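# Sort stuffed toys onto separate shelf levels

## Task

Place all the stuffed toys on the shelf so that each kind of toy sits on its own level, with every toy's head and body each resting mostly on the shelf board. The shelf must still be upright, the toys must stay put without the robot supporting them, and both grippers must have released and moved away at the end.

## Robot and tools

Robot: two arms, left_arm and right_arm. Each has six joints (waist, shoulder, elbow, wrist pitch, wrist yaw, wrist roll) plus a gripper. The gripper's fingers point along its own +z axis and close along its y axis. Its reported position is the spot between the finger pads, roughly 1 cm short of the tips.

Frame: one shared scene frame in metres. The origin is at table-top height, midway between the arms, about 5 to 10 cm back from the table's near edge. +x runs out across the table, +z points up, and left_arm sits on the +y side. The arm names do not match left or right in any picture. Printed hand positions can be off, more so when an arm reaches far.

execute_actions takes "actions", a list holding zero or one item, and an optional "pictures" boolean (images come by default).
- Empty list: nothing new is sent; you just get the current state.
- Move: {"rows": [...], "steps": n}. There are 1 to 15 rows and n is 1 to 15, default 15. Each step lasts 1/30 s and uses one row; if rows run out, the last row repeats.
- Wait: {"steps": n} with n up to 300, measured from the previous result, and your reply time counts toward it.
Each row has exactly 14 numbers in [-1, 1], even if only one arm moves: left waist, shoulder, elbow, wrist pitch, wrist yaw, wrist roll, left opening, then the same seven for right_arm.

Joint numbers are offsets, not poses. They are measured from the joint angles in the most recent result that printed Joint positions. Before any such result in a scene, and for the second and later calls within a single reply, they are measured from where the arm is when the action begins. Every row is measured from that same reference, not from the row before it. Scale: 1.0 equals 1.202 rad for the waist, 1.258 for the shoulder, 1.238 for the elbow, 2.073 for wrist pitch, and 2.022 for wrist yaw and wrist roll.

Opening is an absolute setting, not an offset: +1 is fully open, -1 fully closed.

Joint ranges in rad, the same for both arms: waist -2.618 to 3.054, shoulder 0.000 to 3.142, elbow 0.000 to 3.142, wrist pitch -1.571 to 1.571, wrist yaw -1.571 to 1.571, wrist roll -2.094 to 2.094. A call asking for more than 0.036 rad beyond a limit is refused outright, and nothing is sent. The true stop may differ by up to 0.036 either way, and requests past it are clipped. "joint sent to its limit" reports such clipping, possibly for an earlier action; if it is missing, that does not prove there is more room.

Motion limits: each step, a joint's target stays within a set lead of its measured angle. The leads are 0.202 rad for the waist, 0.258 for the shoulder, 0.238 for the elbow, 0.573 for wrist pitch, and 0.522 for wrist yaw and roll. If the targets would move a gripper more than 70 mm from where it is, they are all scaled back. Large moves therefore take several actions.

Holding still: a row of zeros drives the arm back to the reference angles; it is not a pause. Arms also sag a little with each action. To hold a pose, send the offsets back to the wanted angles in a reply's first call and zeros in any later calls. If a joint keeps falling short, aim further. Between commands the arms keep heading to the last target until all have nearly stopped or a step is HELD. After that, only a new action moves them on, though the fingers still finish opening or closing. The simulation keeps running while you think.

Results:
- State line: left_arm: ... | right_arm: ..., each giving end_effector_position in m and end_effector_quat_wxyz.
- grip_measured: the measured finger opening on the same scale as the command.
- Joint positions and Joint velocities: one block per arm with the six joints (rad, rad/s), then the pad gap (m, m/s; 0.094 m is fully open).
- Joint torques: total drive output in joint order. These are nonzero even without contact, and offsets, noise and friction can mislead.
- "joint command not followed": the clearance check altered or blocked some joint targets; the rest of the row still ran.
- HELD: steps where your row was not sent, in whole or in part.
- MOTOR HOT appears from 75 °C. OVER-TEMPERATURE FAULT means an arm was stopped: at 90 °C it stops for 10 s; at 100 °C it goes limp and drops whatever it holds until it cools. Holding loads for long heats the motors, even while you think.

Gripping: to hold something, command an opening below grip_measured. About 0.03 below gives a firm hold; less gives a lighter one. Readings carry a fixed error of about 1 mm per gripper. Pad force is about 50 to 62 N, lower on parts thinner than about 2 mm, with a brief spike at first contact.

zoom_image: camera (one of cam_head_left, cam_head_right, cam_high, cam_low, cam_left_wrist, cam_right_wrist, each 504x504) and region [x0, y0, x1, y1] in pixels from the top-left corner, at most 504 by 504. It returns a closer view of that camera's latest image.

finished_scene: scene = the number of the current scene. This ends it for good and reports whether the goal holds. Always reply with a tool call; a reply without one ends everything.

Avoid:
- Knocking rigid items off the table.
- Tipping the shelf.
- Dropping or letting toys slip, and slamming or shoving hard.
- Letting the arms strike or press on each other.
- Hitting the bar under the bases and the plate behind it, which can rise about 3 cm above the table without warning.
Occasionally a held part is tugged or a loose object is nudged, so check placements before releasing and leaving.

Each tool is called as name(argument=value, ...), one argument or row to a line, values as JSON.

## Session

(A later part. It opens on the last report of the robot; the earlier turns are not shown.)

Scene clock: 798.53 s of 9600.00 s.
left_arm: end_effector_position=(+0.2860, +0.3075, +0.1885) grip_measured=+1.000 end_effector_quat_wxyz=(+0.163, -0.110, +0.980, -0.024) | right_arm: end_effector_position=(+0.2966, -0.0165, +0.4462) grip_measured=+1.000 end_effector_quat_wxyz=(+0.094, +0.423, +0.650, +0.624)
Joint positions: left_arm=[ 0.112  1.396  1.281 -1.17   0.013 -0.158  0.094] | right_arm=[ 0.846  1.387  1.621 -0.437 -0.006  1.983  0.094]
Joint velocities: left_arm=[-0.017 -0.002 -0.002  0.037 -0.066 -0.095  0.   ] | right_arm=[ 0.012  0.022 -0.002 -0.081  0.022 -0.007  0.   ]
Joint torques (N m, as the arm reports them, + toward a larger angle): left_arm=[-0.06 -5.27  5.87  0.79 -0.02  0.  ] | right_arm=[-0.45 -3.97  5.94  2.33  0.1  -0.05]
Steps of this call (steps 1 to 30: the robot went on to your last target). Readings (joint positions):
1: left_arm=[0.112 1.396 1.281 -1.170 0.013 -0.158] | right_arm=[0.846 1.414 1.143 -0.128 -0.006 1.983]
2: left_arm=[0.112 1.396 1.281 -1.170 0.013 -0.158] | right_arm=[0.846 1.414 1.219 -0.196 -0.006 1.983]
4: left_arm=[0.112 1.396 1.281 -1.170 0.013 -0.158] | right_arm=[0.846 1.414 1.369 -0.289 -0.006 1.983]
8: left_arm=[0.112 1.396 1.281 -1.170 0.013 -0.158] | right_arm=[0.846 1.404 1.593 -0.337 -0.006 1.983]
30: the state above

execute_actions(
  actions=[
    {"rows": [[0, 0, 0, 0, 0, 0, 1, 0, 0.1, 0.1, -0.2, 0, 0, 1], [0, 0, 0, 0, 0, 0, 1, 0, 0.2, 0.193, -0.35, 0, 0, 1], [0, 0, 0, 0, 0, 0, 1, 0, 0.3, 0.193, -0.45, 0, 0, 1], [0, 0, 0, 0, 0, 0, 1, 0, 0.4, 0.193, -0.45, 0, 0, 1], [0, 0, 0, 0, 0, 0, 1, 0, 0.475, 0.193, -0.45, 0, 0, 1]], "steps": 15},
  ],
  pictures=false,
)

execute_actions(
  actions=[
    {"steps": 30},
  ],
  pictures=true,
)

Scene clock: 805.07 s of 9600.00 s.
left_arm: end_effector_position=(+0.2860, +0.3075, +0.1885) grip_measured=+1.000 end_effector_quat_wxyz=(+0.163, -0.110, +0.980, -0.024) | right_arm: end_effector_position=(+0.2950, -0.0127, +0.1593) grip_measured=+1.000 end_effector_quat_wxyz=(+0.014, +0.538, +0.830, +0.147)
Joint positions: left_arm=[ 0.112  1.396  1.281 -1.17   0.013 -0.158  0.094] | right_arm=[ 0.846  1.954  1.834 -1.151 -0.006  1.984  0.094]
Joint velocities: left_arm=[-0.017 -0.002  0.002 -0.066 -0.037 -0.022  0.   ] | right_arm=[ 0.002  1.194 -0.017 -1.385 -0.037  0.037  0.   ]
Joint torques (N m, as the arm reports them, + toward a larger angle): left_arm=[ 0.01 -5.28  5.78  0.82  0.    0.  ] | right_arm=[  0.04 -12.24   8.01   1.09   0.    -0.02]
Steps of this call (steps 1 to 15: the robot went on to your last target; steps 16 to 90: nothing new was sent; then 3.03 s passed at rest; steps 91 to 105: all 15 steps of this action). Readings (joint positions):
91: left_arm=[0.112 1.396 1.281 -1.170 0.013 -0.158] | right_arm=[0.846 1.401 1.646 -0.488 -0.006 1.983]
92: left_arm=[0.112 1.396 1.281 -1.170 0.013 -0.158] | right_arm=[0.846 1.433 1.701 -0.574 -0.006 1.984]
94: left_arm=[0.112 1.396 1.281 -1.170 0.013 -0.158] | right_arm=[0.846 1.507 1.778 -0.669 -0.006 1.984]
98: left_arm=[0.112 1.396 1.281 -1.170 0.013 -0.158] | right_arm=[0.846 1.644 1.813 -0.838 -0.006 1.984]
105: the state above

Scene clock: 806.07 s of 9600.00 s.
left_arm: end_effector_position=(+0.2860, +0.3075, +0.1885) grip_measured=+1.000 end_effector_quat_wxyz=(+0.163, -0.110, +0.980, -0.024) | right_arm: end_effector_position=(+0.2632, -0.0472, +0.1283) grip_measured=+1.000 end_effector_quat_wxyz=(-0.006, +0.543, +0.839, +0.023)
Joint positions: left_arm=[ 0.112  1.396  1.281 -1.17   0.013 -0.158  0.094] | right_arm=[ 0.846  2.011  1.834 -1.348 -0.006  1.984  0.094]
Joint velocities: left_arm=[ 0.002 -0.017 -0.007 -0.007  0.007  0.007  0.   ] | right_arm=[ 0.007 -0.002  0.012 -0.007 -0.007  0.051  0.   ]
Joint torques (N m, as the arm reports them, + toward a larger angle): left_arm=[ 0.01 -5.24  5.85  0.79  0.    0.01] | right_arm=[  0.04 -11.07   7.66   0.52   0.    -0.02]
Steps of this call (steps 1 to 30: the robot went on to your last target). Readings (joint positions):
1: left_arm=[0.112 1.396 1.281 -1.170 0.013 -0.158] | right_arm=[0.846 1.990 1.834 -1.193 -0.006 1.984]
2: left_arm=[0.112 1.396 1.281 -1.170 0.013 -0.158] | right_arm=[0.846 2.017 1.834 -1.227 -0.006 1.984]
4: left_arm=[0.112 1.396 1.281 -1.170 0.013 -0.158] | right_arm=[0.846 2.037 1.834 -1.275 -0.006 1.984]
8: left_arm=[0.112 1.396 1.281 -1.170 0.013 -0.158] | right_arm=[0.846 2.019 1.834 -1.322 -0.006 1.984]
30: the state above
All arms were judged still, so your last target was given up. Only a new action makes them travel on or press farther. Fingers that are still opening or closing keep moving.

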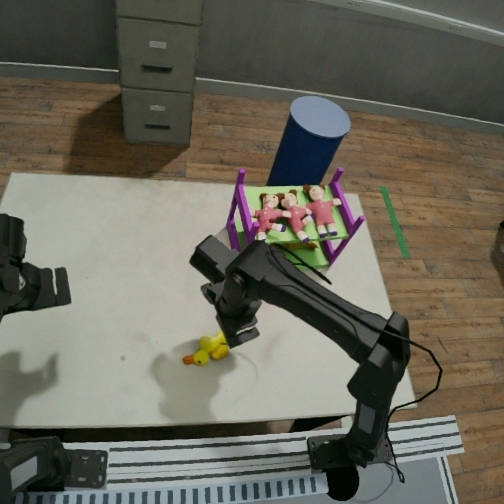

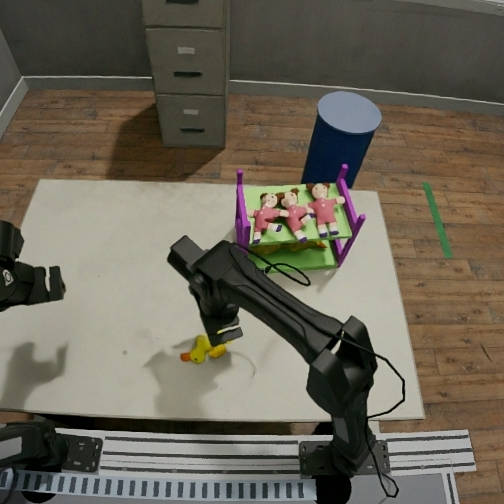

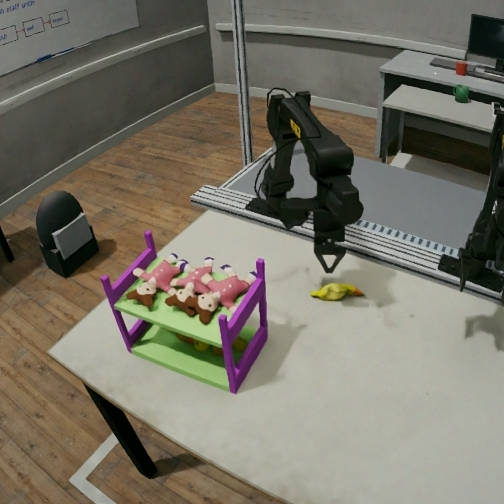

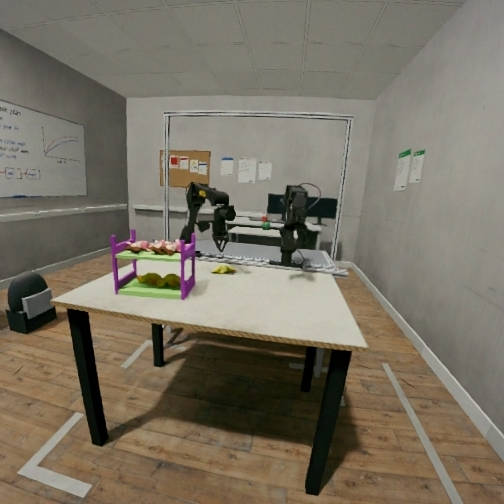

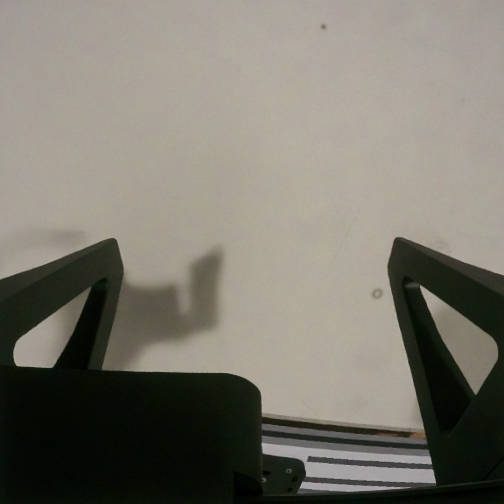

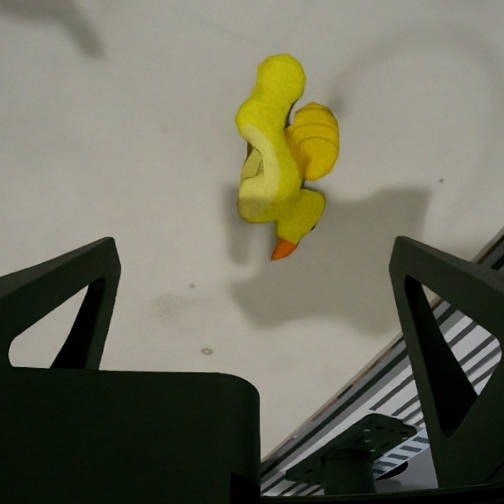

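execute_actions(
  actions=[
    {"rows": [[0, 0, 0, 0, 0, 0, 1, 0.0416, -0.01, -0.04, 0.03, 0, 0.0247, 1], [0, 0, 0, 0, 0, 0, 1, 0.0416, 0, -0.08, 0.06, 0, 0.0247, 1], [0, 0, 0, 0, 0, 0, 1, 0.0416, 0.01, -0.12, 0.09, 0, 0.0247, 1], [0, 0, 0, 0, 0, 0, 1, 0.0416, 0.02, -0.16, 0.12, 0, 0.0247, 1], [0, 0, 0, 0, 0, 0, 1, 0.0416, 0.03, -0.2, 0.15, 0, 0.0247, 1], [0, 0, 0, 0, 0, 0, 1, 0.0416, 0.0374, -0.244, 0.182, 0, 0.0247, 1]], "steps": 15},
  ],
  pictures=false,
)

execute_actions(
  actions=[
    {"steps": 20},
  ],
  pictures=true,
)

Scene clock: 822.50 s of 9600.00 s.
left_arm: end_effector_position=(+0.2860, +0.3075, +0.1885) grip_measured=+1.000 end_effector_quat_wxyz=(+0.163, -0.110, +0.980, -0.024) | right_arm: end_effector_position=(+0.2433, -0.0380, +0.0245) grip_measured=+1.000 end_effector_quat_wxyz=(-0.010, +0.540, +0.842, +0.003)
Joint positions: left_arm=[ 0.112  1.396  1.281 -1.17   0.013 -0.158  0.094] | right_arm=[ 0.896  2.082  1.521 -1.004 -0.007  2.026  0.094]
Joint velocities: left_arm=[-0.017  0.002  0.017  0.037 -0.037 -0.007  0.   ] | right_arm=[ 0.007  0.002 -0.002  0.183 -0.022  0.007  0.   ]
Joint torques (N m, as the arm reports them, + toward a larger angle): left_arm=[-0.05 -5.22  5.76  0.77 -0.01 -0.03] | right_arm=[  0.07 -11.26   6.17   0.67   0.01   0.07]
Steps of this call (steps 1 to 90: nothing new was sent; then 12.93 s passed at rest; steps 91 to 105: all 15 steps of this action). Readings (joint positions):
91: left_arm=[0.112 1.396 1.281 -1.170 0.013 -0.158] | right_arm=[0.849 2.011 1.827 -1.340 -0.005 1.990]
92: left_arm=[0.112 1.396 1.281 -1.170 0.013 -0.158] | right_arm=[0.855 2.008 1.809 -1.319 -0.005 1.998]
94: left_arm=[0.112 1.396 1.281 -1.170 0.013 -0.158] | right_arm=[0.875 2.007 1.739 -1.251 -0.005 2.008]
98: left_arm=[0.112 1.396 1.281 -1.170 0.013 -0.158] | right_arm=[0.896 2.041 1.563 -1.098 -0.007 2.020]
105: the state above

Scene clock: 823.17 s of 9600.00 s.
left_arm: end_effector_position=(+0.2860, +0.3075, +0.1885) grip_measured=+1.000 end_effector_quat_wxyz=(+0.163, -0.110, +0.980, -0.024) | right_arm: end_effector_position=(+0.2477, -0.0326, +0.0247) grip_measured=+1.000 end_effector_quat_wxyz=(-0.008, +0.541, +0.841, +0.017)
Joint positions: left_arm=[ 0.112  1.396  1.281 -1.17   0.013 -0.158  0.094] | right_arm=[ 0.896  2.082  1.521 -0.976 -0.007  2.028  0.094]
Joint velocities: left_arm=[ 0.002  0.007 -0.012  0.007  0.022 -0.095  0.   ] | right_arm=[-0.012  0.002  0.007  0.037 -0.007 -0.037  0.   ]
Joint torques (N m, as the arm reports them, + toward a larger angle): left_arm=[-0.09 -5.25  5.75  0.78 -0.02 -0.01] | right_arm=[  0.07 -11.25   6.18   0.82   0.01   0.06]
Steps of this call (steps 1 to 20: the robot went on to your last target). Readings (joint positions):
1: left_arm=[0.112 1.396 1.281 -1.170 0.013 -0.158] | right_arm=[0.896 2.082 1.521 -0.997 -0.007 2.026]
2: left_arm=[0.112 1.396 1.281 -1.170 0.013 -0.158] | right_arm=[0.896 2.082 1.521 -0.993 -0.007 2.027]
4: left_arm=[0.112 1.396 1.281 -1.170 0.013 -0.158] | right_arm=[0.896 2.082 1.521 -0.986 -0.007 2.027]
8: left_arm=[0.112 1.396 1.281 -1.170 0.013 -0.158] | right_arm=[0.896 2.082 1.521 -0.979 -0.007 2.028]
20: the state above

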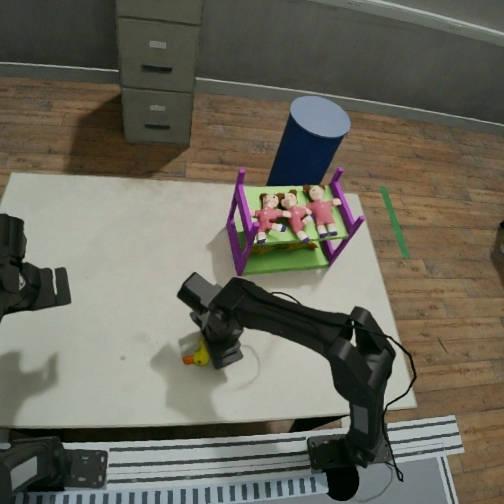

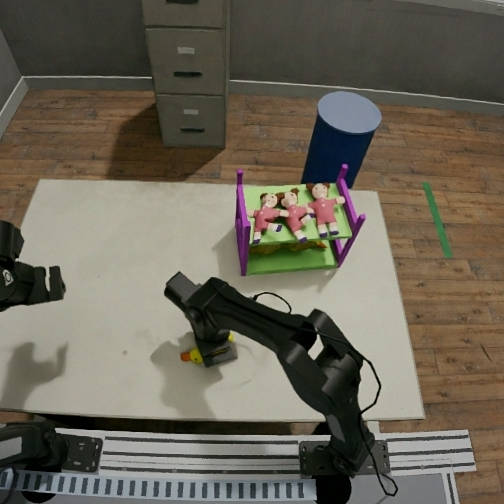

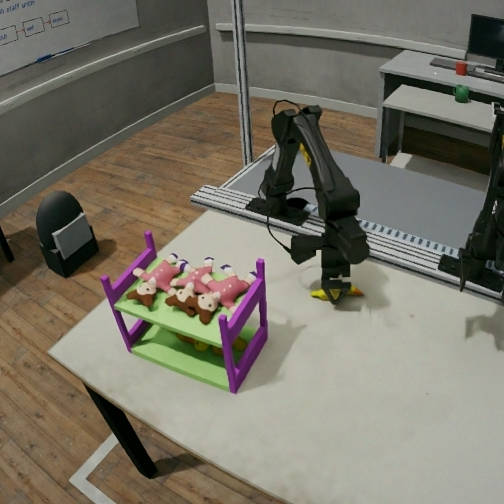

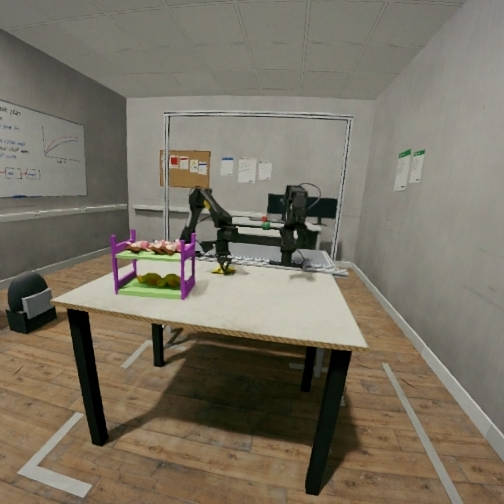

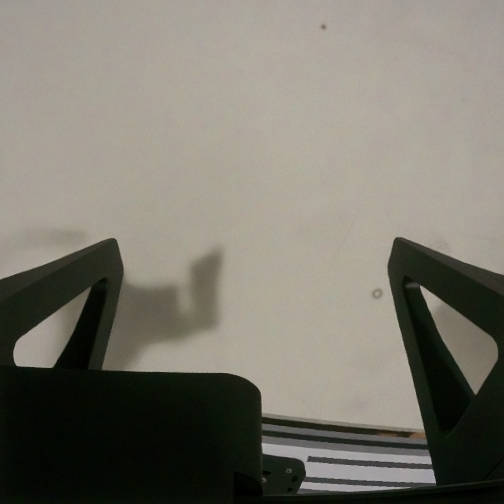

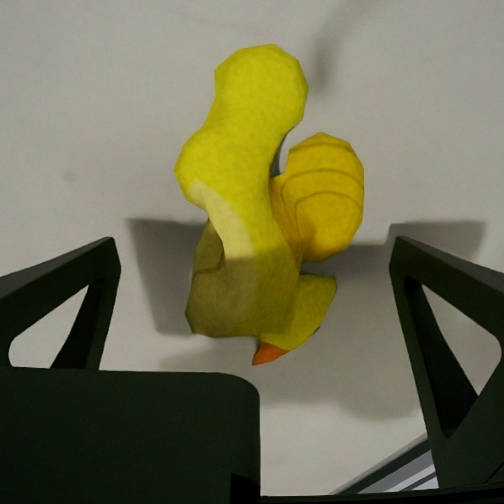

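execute_actions(
  actions=[
    {"rows": [[0, 0, 0, 0, 0, 0, 1, 0, -0.012, 0.009, 0, 0, 0, 1], [0, 0, 0, 0, 0, 0, 1, 0, -0.012, 0.009, 0, 0, 0, 1], [0, 0, 0, 0, 0, 0, 1, 0, -0.012, 0.009, 0, 0, 0, -1]], "steps": 15},
  ],
  pictures=false,
)

execute_actions(
  actions=[
    {"steps": 8},
  ],
  pictures=false,
)

execute_actions(
  actions=[
    {"rows": [[0, 0, 0, 0, 0, 0, 1, 0, -0.12, 0.012, 0.03, 0, -0.03, -1], [0, 0, 0, 0, 0, 0, 1, 0, -0.24, 0.012, 0.1, 0, -0.08, -1], [0, 0, 0, 0, 0, 0, 1, 0, -0.36, 0.012, 0.2, 0, -0.14, -1], [0, 0, 0, 0, 0, 0, 1, 0, -0.47, 0.012, 0.3, 0, -0.2, -1], [0, 0, 0, 0, 0, 0, 1, 0, -0.47, 0.012, 0.374, 0, -0.2265, -1]], "steps": 15},
  ],
  pictures=false,
)

execute_actions(
  actions=[
    {"steps": 20},
  ],
  pictures=false,
)

execute_actions(
  actions=[
    {"rows": [[0, 0, 0, 0, 0, 0, 1, 0, -0.048, -0.893, 0.4785, 0, -0.007, -1]], "steps": 15},
  ],
  pictures=false,
)

execute_actions(
  actions=[
    {"steps": 25},
  ],
  pictures=false,
)

Scene clock: 835.47 s of 9600.00 s.
left_arm: end_effector_position=(+0.2860, +0.3075, +0.1885) grip_measured=+1.000 end_effector_quat_wxyz=(+0.163, -0.110, +0.980, -0.024) | right_arm: end_effector_position=(+0.2478, -0.0324, +0.0247) grip_measured=-0.951 end_effector_quat_wxyz=(-0.008, +0.541, +0.841, +0.017)
Joint positions: left_arm=[ 0.112  1.396  1.281 -1.17   0.013 -0.158  0.094] | right_arm=[ 0.896  2.082  1.521 -0.975 -0.007  2.028  0.002]
Joint velocities: left_arm=[ 0.007  0.002 -0.012 -0.081  0.007 -0.037  0.   ] | right_arm=[ 0.012 -0.012  0.012 -0.007  0.022 -0.022 -0.001]
Joint torques (N m, as the arm reports them, + toward a larger angle): left_arm=[-0.06 -5.2   5.67  0.78  0.01 -0.01] | right_arm=[  0.05 -10.63   6.28   0.76   0.    -0.01]
Steps of this call (steps 1 to 15: the robot went on to your last target; steps 16 to 90: nothing new was sent; then 8.80 s passed at rest; steps 91 to 105: all 15 steps of this action). Readings (joint positions):
91: left_arm=[0.112 1.396 1.281 -1.170 0.013 -0.158] | right_arm=[0.896 2.082 1.521 -0.976 -0.007 2.028]
92: left_arm=[0.112 1.396 1.281 -1.170 0.013 -0.158] | right_arm=[0.896 2.082 1.521 -0.976 -0.007 2.028]
94: left_arm=[0.112 1.396 1.281 -1.170 0.013 -0.158] | right_arm=[0.896 2.082 1.521 -0.976 -0.007 2.028]
98: left_arm=[0.112 1.396 1.281 -1.170 0.013 -0.158] | right_arm=[0.896 2.082 1.521 -0.976 -0.007 2.028]
105: the state above

Scene clock: 835.73 s of 9600.00 s.
left_arm: end_effector_position=(+0.2860, +0.3075, +0.1885) grip_measured=+1.000 end_effector_quat_wxyz=(+0.163, -0.110, +0.980, -0.024) | right_arm: end_effector_position=(+0.2478, -0.0324, +0.0247) grip_measured=-0.951 end_effector_quat_wxyz=(-0.008, +0.541, +0.841, +0.017)
Joint positions: left_arm=[ 0.112  1.396  1.281 -1.17   0.013 -0.158  0.094] | right_arm=[ 0.896  2.082  1.521 -0.975 -0.007  2.028  0.002]
Joint velocities: left_arm=[ 0.002 -0.002 -0.007 -0.007 -0.051 -0.095  0.   ] | right_arm=[ 0.022  0.002 -0.012 -0.051 -0.081  0.051  0.001]
Joint torques (N m, as the arm reports them, + toward a larger angle): left_arm=[-0.03 -5.28  5.74  0.79  0.01  0.  ] | right_arm=[  0.05 -10.64   6.24   0.75   0.    -0.01]
Steps of this call (steps 1 to 8: the robot went on to your last target). Readings (joint positions):
1: left_arm=[0.112 1.396 1.281 -1.170 0.013 -0.158] | right_arm=[0.896 2.082 1.521 -0.975 -0.007 2.028]
2: left_arm=[0.112 1.396 1.281 -1.170 0.013 -0.158] | right_arm=[0.896 2.082 1.521 -0.975 -0.007 2.028]
4: left_arm=[0.112 1.396 1.281 -1.170 0.013 -0.158] | right_arm=[0.896 2.082 1.521 -0.975 -0.007 2.028]
8: the state above

Scene clock: 836.23 s of 9600.00 s.
left_arm: end_effector_position=(+0.2860, +0.3075, +0.1885) grip_measured=+1.000 end_effector_quat_wxyz=(+0.163, -0.110, +0.980, -0.024) | right_arm: end_effector_position=(+0.3146, +0.0452, +0.2273) grip_measured=-0.951 end_effector_quat_wxyz=(+0.097, +0.379, +0.828, +0.403)
Joint positions: left_arm=[ 0.112  1.396  1.281 -1.17   0.013 -0.158  0.094] | right_arm=[ 0.896  1.72   1.508 -0.503 -0.007  1.741  0.002]
Joint velocities: left_arm=[ 0.007 -0.007  0.007 -0.007  0.037 -0.022  0.   ] | right_arm=[ 0.017 -0.755 -0.012  0.652 -0.022 -0.374  0.001]
Joint torques (N m, as the arm reports them, + toward a larger angle): left_arm=[ 0.05 -5.26  5.81  0.79  0.   -0.02] | right_arm=[  0.05 -10.71   7.53   2.3    0.01  -0.12]
Steps of this call (steps 1 to 15: all 15 steps of this action). Readings (joint positions):
1: left_arm=[0.112 1.396 1.281 -1.170 0.013 -0.158] | right_arm=[0.896 2.071 1.519 -0.968 -0.007 2.021]
2: left_arm=[0.112 1.396 1.281 -1.170 0.013 -0.158] | right_arm=[0.896 2.053 1.512 -0.956 -0.007 2.006]
4: left_arm=[0.112 1.396 1.281 -1.170 0.013 -0.158] | right_arm=[0.896 2.000 1.508 -0.900 -0.007 1.958]
8: left_arm=[0.112 1.396 1.281 -1.170 0.013 -0.158] | right_arm=[0.896 1.894 1.508 -0.726 -0.007 1.856]
15: the state above

Scene clock: 836.90 s of 9600.00 s.
left_arm: end_effector_position=(+0.2860, +0.3075, +0.1885) grip_measured=+1.000 end_effector_quat_wxyz=(+0.163, -0.110, +0.980, -0.024) | right_arm: end_effector_position=(+0.3101, +0.0360, +0.4014) grip_measured=-0.951 end_effector_quat_wxyz=(+0.200, +0.268, +0.727, +0.600)
Joint positions: left_arm=[ 0.112  1.396  1.281 -1.17   0.013 -0.158  0.094] | right_arm=[ 0.896  1.5    1.523 -0.223 -0.007  1.587  0.002]
Joint velocities: left_arm=[ 0.017  0.007  0.002 -0.007 -0.022 -0.037  0.   ] | right_arm=[ 0.017 -0.012 -0.012  0.022 -0.007  0.022 -0.001]
Joint torques (N m, as the arm reports them, + toward a larger angle): left_arm=[ 0.05 -5.3   5.78  0.77  0.    0.  ] | right_arm=[ 0.04 -6.64  7.61  2.73  0.   -0.16]
Steps of this call (steps 1 to 20: the robot went on to your last target). Readings (joint positions):
1: left_arm=[0.112 1.396 1.281 -1.170 0.013 -0.158] | right_arm=[0.896 1.693 1.508 -0.480 -0.007 1.728]
2: left_arm=[0.112 1.396 1.281 -1.170 0.013 -0.158] | right_arm=[0.896 1.667 1.508 -0.456 -0.007 1.715]
4: left_arm=[0.112 1.396 1.281 -1.170 0.013 -0.158] | right_arm=[0.896 1.617 1.508 -0.407 -0.007 1.688]
8: left_arm=[0.112 1.396 1.281 -1.170 0.013 -0.158] | right_arm=[0.896 1.533 1.510 -0.305 -0.007 1.633]
20: the state above

Scene clock: 837.40 s of 9600.00 s.
left_arm: end_effector_position=(+0.2860, +0.3075, +0.1885) grip_measured=+1.000 end_effector_quat_wxyz=(+0.163, -0.110, +0.980, -0.024) | right_arm: end_effector_position=(+0.2469, -0.0352, +0.1091) grip_measured=-0.951 end_effector_quat_wxyz=(+0.176, +0.286, +0.779, +0.529)
Joint positions: left_arm=[ 0.112  1.396  1.281 -1.17   0.013 -0.158  0.094] | right_arm=[ 0.896  1.452  0.409  0.657 -0.007  1.585  0.002]
Joint velocities: left_arm=[ 0.017  0.017 -0.002 -0.022 -0.007  0.022  0.   ] | right_arm=[-0.007  0.149 -0.857 -0.168 -0.066 -0.051 -0.   ]
Joint torques (N m, as the arm reports them, + toward a larger angle): left_arm=[ 0.01 -5.2   5.85  0.8  -0.01  0.01] | right_arm=[ 0.03 -5.84 10.37  4.11  0.   -0.14]
Steps of this call (steps 1 to 15: all 15 steps of this action). Readings (joint positions):
1: left_arm=[0.112 1.396 1.281 -1.170 0.013 -0.158] | right_arm=[0.896 1.491 1.480 -0.141 -0.007 1.586]
2: left_arm=[0.112 1.396 1.281 -1.170 0.013 -0.158] | right_arm=[0.896 1.470 1.402 -0.012 -0.007 1.585]
4: left_arm=[0.112 1.396 1.281 -1.170 0.013 -0.158] | right_arm=[0.896 1.446 1.243 0.216 -0.007 1.585]
8: left_arm=[0.112 1.396 1.281 -1.170 0.013 -0.158] | right_arm=[0.896 1.445 0.918 0.553 -0.007 1.585]
15: the state above

Scene clock: 838.23 s of 9600.00 s.
left_arm: end_effector_position=(+0.2860, +0.3075, +0.1885) grip_measured=+1.000 end_effector_quat_wxyz=(+0.163, -0.110, +0.980, -0.024) | right_arm: end_effector_position=(+0.2494, -0.0324, +0.1217) grip_measured=-0.951 end_effector_quat_wxyz=(+0.185, +0.280, +0.761, +0.555)
Joint positions: left_arm=[ 0.112  1.396  1.281 -1.17   0.013 -0.158  0.094] | right_arm=[ 0.896  1.457  0.395  0.742 -0.007  1.585  0.002]
Joint velocities: left_arm=[-0.007 -0.012 -0.007 -0.007  0.007  0.022  0.   ] | right_arm=[-0.012 -0.012  0.007 -0.051  0.051  0.051 -0.   ]
Joint torques (N m, as the arm reports them, + toward a larger angle): left_arm=[-0.09 -5.19  5.85  0.78 -0.01 -0.02] | right_arm=[ 0.04 -5.52  7.1   2.75  0.   -0.14]
Steps of this call (steps 1 to 25: the robot went on to your last target). Readings (joint positions):
1: left_arm=[0.112 1.396 1.281 -1.170 0.013 -0.158] | right_arm=[0.896 1.456 0.389 0.651 -0.007 1.585]
2: left_arm=[0.112 1.396 1.281 -1.170 0.013 -0.158] | right_arm=[0.896 1.457 0.383 0.650 -0.007 1.585]
4: left_arm=[0.112 1.396 1.281 -1.170 0.013 -0.158] | right_arm=[0.896 1.457 0.386 0.676 -0.007 1.585]
8: left_arm=[0.112 1.396 1.281 -1.170 0.013 -0.158] | right_arm=[0.896 1.457 0.395 0.722 -0.007 1.585]
25: the state above

execute_actions(
  actions=[
    {"rows": [[0, 0, 0, 0, 0, 0, 1, -0.1, -0.0127, 0.0178, 0.013, 0, -0.006, -1], [0, 0, 0, 0, 0, 0, 1, -0.2, -0.0127, 0.0178, 0.013, 0, -0.006, -1], [0, 0, 0, 0, 0, 0, 1, -0.3, -0.0127, 0.0178, 0.013, 0, -0.006, -1], [0, 0, 0, 0, 0, 0, 1, -0.4, -0.0127, 0.0178, 0.013, 0, -0.006, -1], [0, 0, 0, 0, 0, 0, 1, -0.5, -0.0127, 0.0178, 0.013, 0, -0.006, -1], [0, 0, 0, 0, 0, 0, 1, -0.5666, -0.0127, 0.0178, 0.013, 0, -0.006, -1]], "steps": 15},
  ],
  pictures=false,
)

execute_actions(
  actions=[
    {"steps": 8},
  ],
  pictures=false,
)

execute_actions(
  actions=[
    {"rows": [[0, 0, 0, 0, 0, 0, 1, 0, 0.05, 0.03, 0.008, 0, 0, -1], [0, 0, 0, 0, 0, 0, 1, 0, 0.1, 0.06, 0.008, 0, 0, -1], [0, 0, 0, 0, 0, 0, 1, 0, 0.1455, 0.0848, 0.008, 0, 0, -1]], "steps": 15},
  ],
  pictures=true,
)

Scene clock: 849.37 s of 9600.00 s.
left_arm: end_effector_position=(+0.2860, +0.3075, +0.1885) grip_measured=+1.000 end_effector_quat_wxyz=(+0.163, -0.110, +0.980, -0.024) | right_arm: end_effector_position=(+0.3900, -0.2646, +0.1197) grip_measured=-0.951 end_effector_quat_wxyz=(+0.366, +0.523, +0.621, +0.454)
Joint positions: left_arm=[ 0.112  1.396  1.281 -1.17   0.013 -0.158  0.094] | right_arm=[0.206 1.457 0.395 0.747 0.006 1.585 0.002]
Joint velocities: left_arm=[-0.012  0.002 -0.007 -0.022  0.066  0.081  0.   ] | right_arm=[ 0.032 -0.012 -0.002  0.066 -0.037  0.007  0.001]
Joint torques (N m, as the arm reports them, + toward a larger angle): left_arm=[-0.19 -5.21  5.77  0.77  0.01  0.  ] | right_arm=[ 0.63 -5.45  7.06  2.67 -0.07 -0.14]
Steps of this call (steps 1 to 15: the robot went on to your last target; steps 16 to 90: nothing new was sent; then 7.63 s passed at rest; steps 91 to 105: all 15 steps of this action). Readings (joint positions):
91: left_arm=[0.112 1.396 1.281 -1.170 0.013 -0.158] | right_arm=[0.882 1.457 0.395 0.742 -0.017 1.585]
92: left_arm=[0.112 1.396 1.281 -1.170 0.013 -0.158] | right_arm=[0.840 1.457 0.395 0.742 -0.031 1.585]
94: left_arm=[0.112 1.396 1.281 -1.170 0.013 -0.158] | right_arm=[0.704 1.457 0.395 0.744 -0.032 1.585]
98: left_arm=[0.112 1.396 1.281 -1.170 0.013 -0.158] | right_arm=[0.409 1.457 0.395 0.746 -0.021 1.585]
105: the state above

Scene clock: 849.63 s of 9600.00 s.
left_arm: end_effector_position=(+0.2860, +0.3075, +0.1885) grip_measured=+1.000 end_effector_quat_wxyz=(+0.163, -0.110, +0.980, -0.024) | right_arm: end_effector_position=(+0.3898, -0.2637, +0.1197) grip_measured=-0.951 end_effector_quat_wxyz=(+0.365, +0.522, +0.622, +0.455)
Joint positions: left_arm=[ 0.112  1.396  1.281 -1.17   0.013 -0.158  0.094] | right_arm=[0.207 1.457 0.395 0.747 0.004 1.585 0.002]
Joint velocities: left_arm=[-0.002 -0.012 -0.007  0.037 -0.022 -0.037  0.   ] | right_arm=[-0.002 -0.002 -0.002 -0.022  0.022  0.007 -0.001]
Joint torques (N m, as the arm reports them, + toward a larger angle): left_arm=[-0.05 -5.28  5.73  0.78  0.   -0.01] | right_arm=[ 0.69 -5.47  7.06  2.7  -0.08 -0.14]
Steps of this call (steps 1 to 8: the robot went on to your last target). Readings (joint positions):
1: left_arm=[0.112 1.396 1.281 -1.170 0.013 -0.158] | right_arm=[0.207 1.457 0.395 0.747 0.005 1.585]
2: left_arm=[0.112 1.396 1.281 -1.170 0.013 -0.158] | right_arm=[0.207 1.457 0.395 0.747 0.004 1.585]
4: left_arm=[0.112 1.396 1.281 -1.170 0.013 -0.158] | right_arm=[0.207 1.457 0.395 0.747 0.004 1.585]
8: the state above

Scene clock: 850.13 s of 9600.00 s.
left_arm: end_effector_position=(+0.2860, +0.3075, +0.1885) grip_measured=+1.000 end_effector_quat_wxyz=(+0.163, -0.110, +0.980, -0.024) | right_arm: end_effector_position=(+0.4092, -0.2595, +0.0812) grip_measured=-0.951 end_effector_quat_wxyz=(+0.339, +0.541, +0.643, +0.423)
Joint positions: left_arm=[ 0.112  1.396  1.281 -1.17   0.013 -0.158  0.094] | right_arm=[0.207 1.64  0.479 0.747 0.004 1.586 0.002]
Joint velocities: left_arm=[ 0.002 -0.002 -0.002  0.037  0.081 -0.051  0.   ] | right_arm=[ 0.002 -0.007  0.002 -0.066  0.037 -0.051 -0.001]
Joint torques (N m, as the arm reports them, + toward a larger angle): left_arm=[-0.09 -5.23  5.74  0.79 -0.04  0.  ] | right_arm=[ 0.05 -5.52  6.61  2.6   0.   -0.02]
Steps of this call (steps 1 to 15: all 15 steps of this action). Readings (joint positions):
1: left_arm=[0.112 1.396 1.281 -1.170 0.013 -0.158] | right_arm=[0.207 1.462 0.397 0.749 0.004 1.585]
2: left_arm=[0.112 1.396 1.281 -1.170 0.013 -0.158] | right_arm=[0.207 1.483 0.408 0.752 0.004 1.585]
4: left_arm=[0.112 1.396 1.281 -1.170 0.013 -0.158] | right_arm=[0.207 1.567 0.455 0.755 0.004 1.585]
8: left_arm=[0.112 1.396 1.281 -1.170 0.013 -0.158] | right_arm=[0.207 1.640 0.479 0.748 0.004 1.586]
15: the state above

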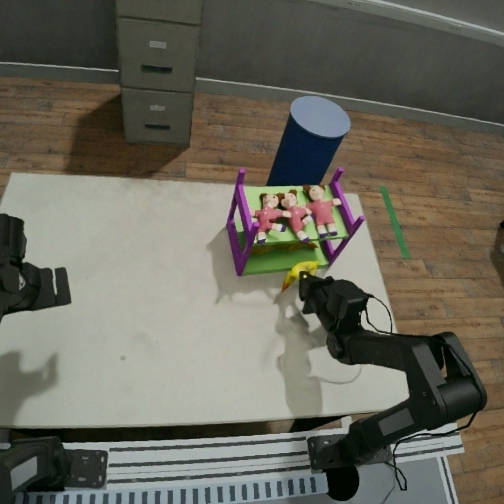

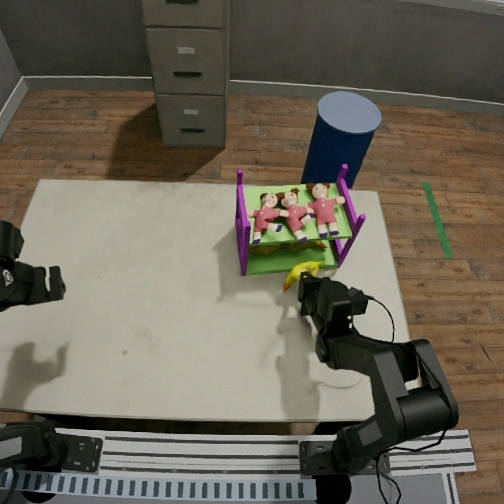

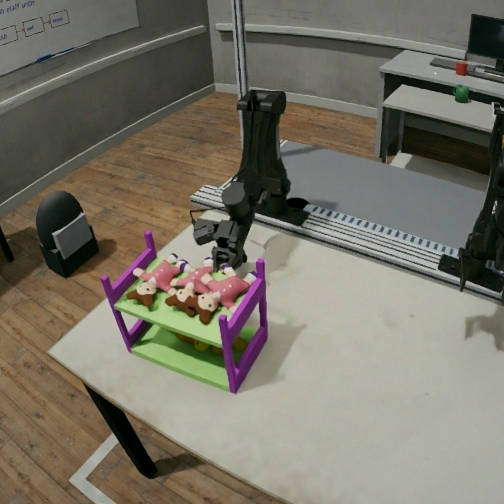

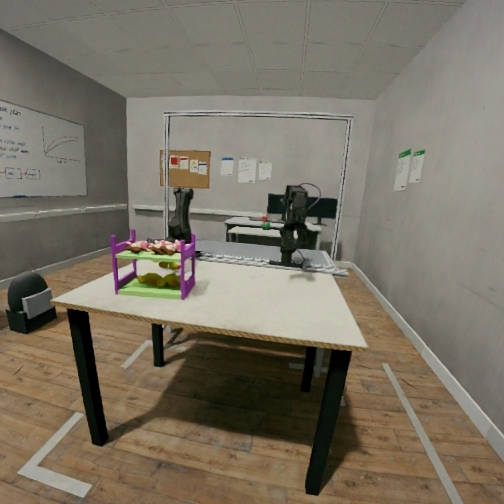

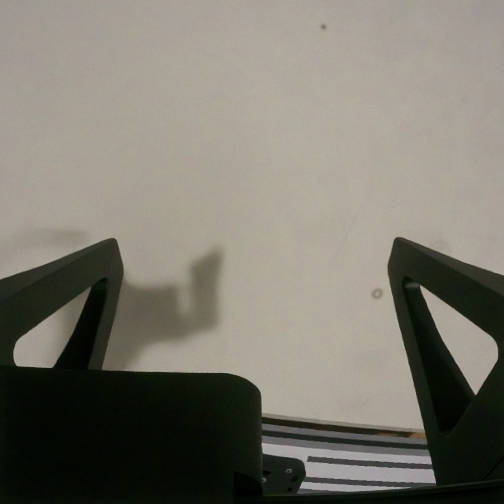

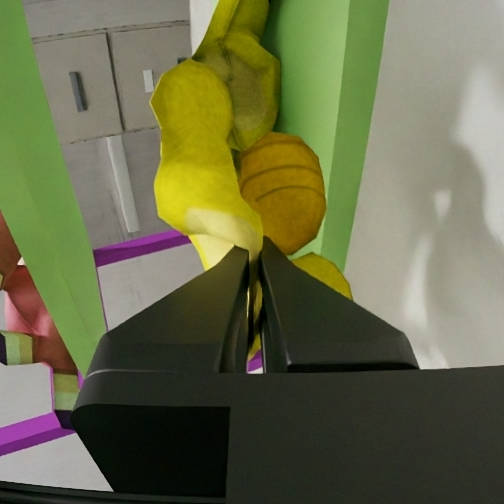

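zoom_image(
  camera="cam_head_left",
  region=[210, 160, 390, 340],
)

zoom_image(
  camera="cam_low",
  region=[90, 210, 230, 320],
)

Region (210, 160, 390, 340) of cam_head_left's 504x504 image, scaled by 2.800, with more detail than that image has.

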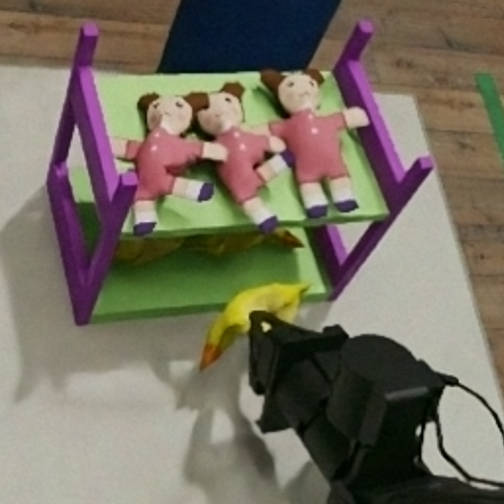

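Region (90, 210, 230, 320) of cam_low's 504x504 image, scaled by 3.600, with more detail than that image has; it fills the top 396 rows of this view, and the rest is white.

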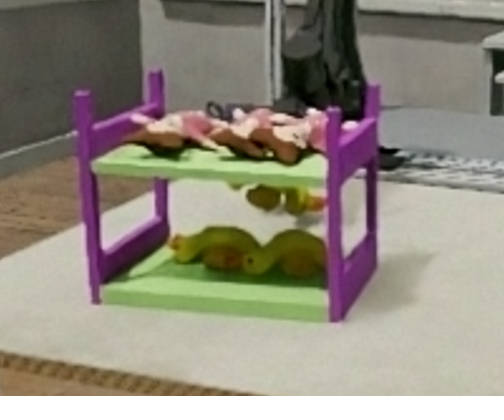

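execute_actions(
  actions=[
    {"rows": [[0, 0, 0, 0, 0, 0, 1, 0, 0, 0.017, 0.004, 0, 0.15, -1]], "steps": 15},
  ],
  pictures=true,
)

zoom_image(
  camera="cam_head_left",
  region=[210, 160, 390, 340],
)

zoom_image(
  camera="cam_low",
  region=[90, 210, 230, 320],
)

Scene clock: 875.57 s of 9600.00 s.
left_arm: end_effector_position=(+0.2860, +0.3075, +0.1885) grip_measured=+1.000 end_effector_quat_wxyz=(+0.163, -0.110, +0.980, -0.024) | right_arm: end_effector_position=(+0.4092, -0.2595, +0.0812) grip_measured=-0.951 end_effector_quat_wxyz=(+0.274, +0.629, +0.557, +0.468)
Joint positions: left_arm=[ 0.112  1.396  1.281 -1.17   0.013 -0.158  0.094] | right_arm=[0.207 1.64  0.479 0.747 0.004 1.879 0.002]
Joint velocities: left_arm=[-0.032  0.007 -0.017  0.037  0.007 -0.007  0.   ] | right_arm=[-0.012 -0.007 -0.007 -0.037 -0.022  0.066 -0.001]
Joint torques (N m, as the arm reports them, + toward a larger angle): left_arm=[ 0.01 -5.26  5.87  0.81 -0.03  0.  ] | right_arm=[ 0.06 -5.42  6.59  2.5   0.01 -0.02]
Steps of this call (steps 1 to 15: the robot went on to your last target; steps 16 to 90: nothing new was sent; then 21.93 s passed at rest; steps 91 to 105: all 15 steps of this action). Readings (joint positions):
91: left_arm=[0.112 1.396 1.281 -1.170 0.013 -0.158] | right_arm=[0.207 1.640 0.479 0.747 0.004 1.628]
92: left_arm=[0.112 1.396 1.281 -1.170 0.013 -0.158] | right_arm=[0.207 1.640 0.479 0.747 0.004 1.681]
94: left_arm=[0.112 1.396 1.281 -1.170 0.013 -0.158] | right_arm=[0.207 1.640 0.479 0.747 0.004 1.757]
98: left_arm=[0.112 1.396 1.281 -1.170 0.013 -0.158] | right_arm=[0.207 1.640 0.479 0.747 0.004 1.836]
105: the state above

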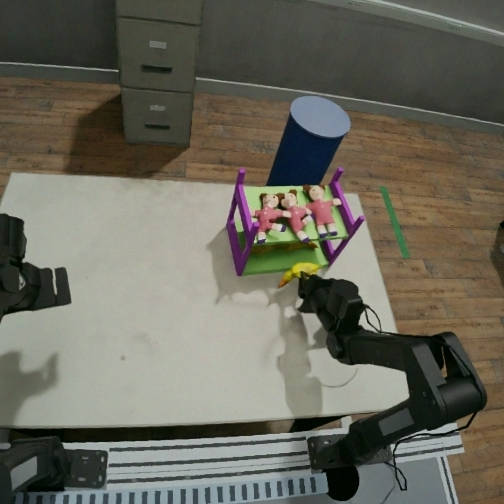

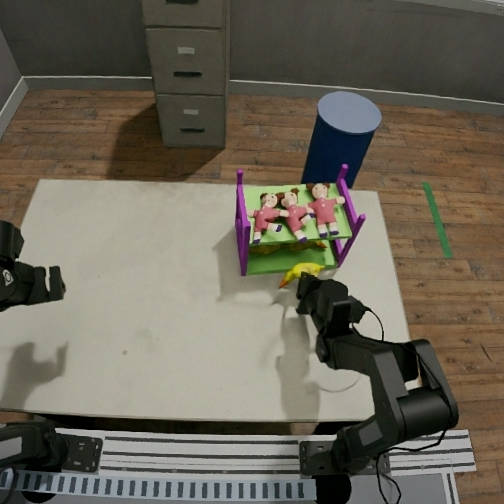

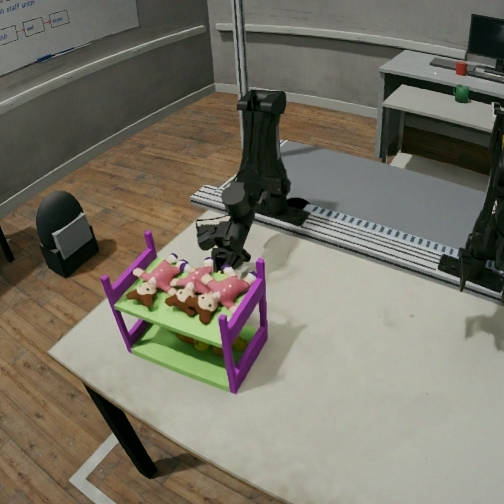

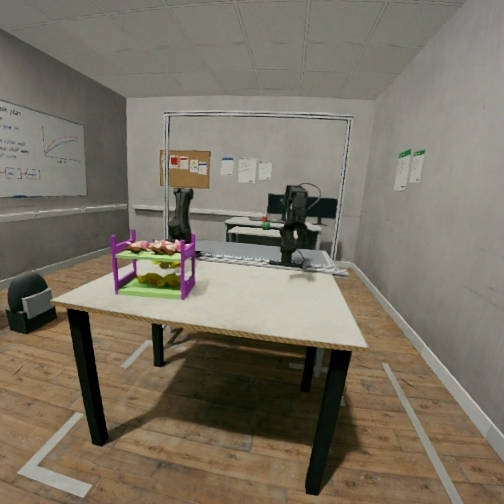

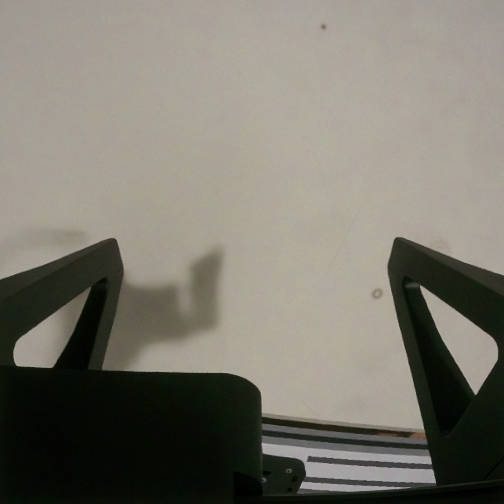

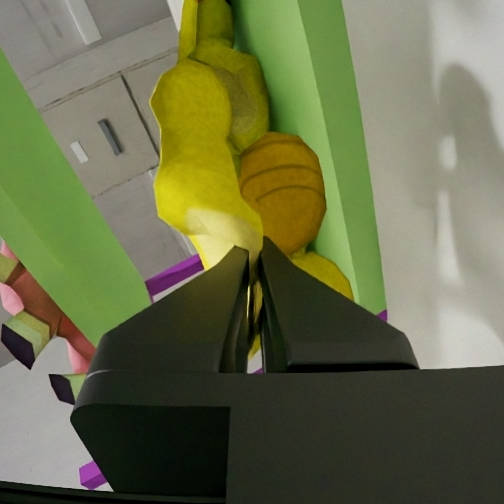

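Region (210, 160, 390, 340) of cam_head_left's 504x504 image, scaled by 2.800, with more detail than that image has.

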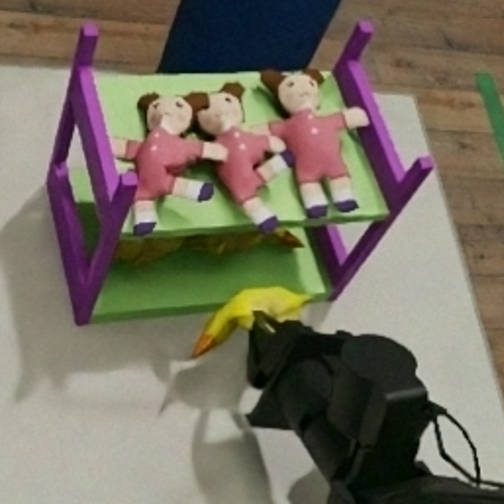

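Region (90, 210, 230, 320) of cam_low's 504x504 image, scaled by 3.600, with more detail than that image has; it fills the top 396 rows of this view, and the rest is white.

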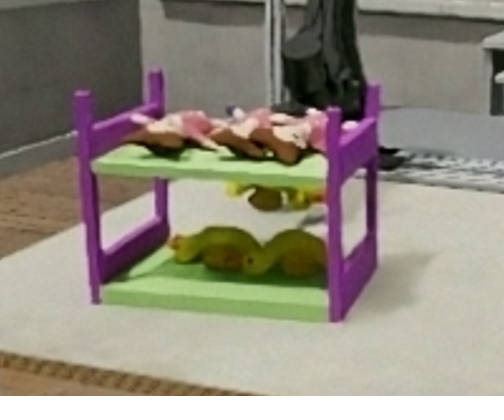

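execute_actions(
  actions=[
    {"rows": [[0, 0, 0, 0, 0, 0, 1, 0, 0, 0.017, 0.004, 0.124, 0.005, -1]], "steps": 15},
  ],
  pictures=false,
)

Scene clock: 886.40 s of 9600.00 s.
left_arm: end_effector_position=(+0.2860, +0.3075, +0.1885) grip_measured=+1.000 end_effector_quat_wxyz=(+0.163, -0.110, +0.980, -0.024) | right_arm: end_effector_position=(+0.4128, -0.2989, +0.0827) grip_measured=-0.951 end_effector_quat_wxyz=(+0.351, +0.668, +0.505, +0.419)
Joint positions: left_arm=[ 0.112  1.396  1.281 -1.17   0.013 -0.158  0.094] | right_arm=[0.208 1.64  0.479 0.747 0.23  1.891 0.002]
Joint velocities: left_arm=[-0.012  0.002  0.002  0.095 -0.095 -0.051  0.   ] | right_arm=[-0.002  0.012 -0.007 -0.037 -0.022 -0.007 -0.   ]
Joint torques (N m, as the arm reports them, + toward a larger angle): left_arm=[-0.07 -5.19  5.72  0.77  0.01  0.02] | right_arm=[-0.1  -5.41  6.59  2.48  0.19 -0.02]
Steps of this call (steps 1 to 30: the robot went on to your last target; steps 31 to 90: nothing new was sent; then 7.33 s passed at rest; steps 91 to 105: all 15 steps of this action). Readings (joint positions):
91: left_arm=[0.112 1.396 1.281 -1.170 0.013 -0.158] | right_arm=[0.208 1.640 0.479 0.747 0.030 1.891]
92: left_arm=[0.112 1.396 1.281 -1.170 0.013 -0.158] | right_arm=[0.209 1.640 0.479 0.747 0.071 1.891]
94: left_arm=[0.112 1.396 1.281 -1.170 0.013 -0.158] | right_arm=[0.208 1.640 0.479 0.747 0.135 1.891]
98: left_arm=[0.112 1.396 1.281 -1.170 0.013 -0.158] | right_arm=[0.208 1.640 0.479 0.747 0.197 1.891]
105: the state above


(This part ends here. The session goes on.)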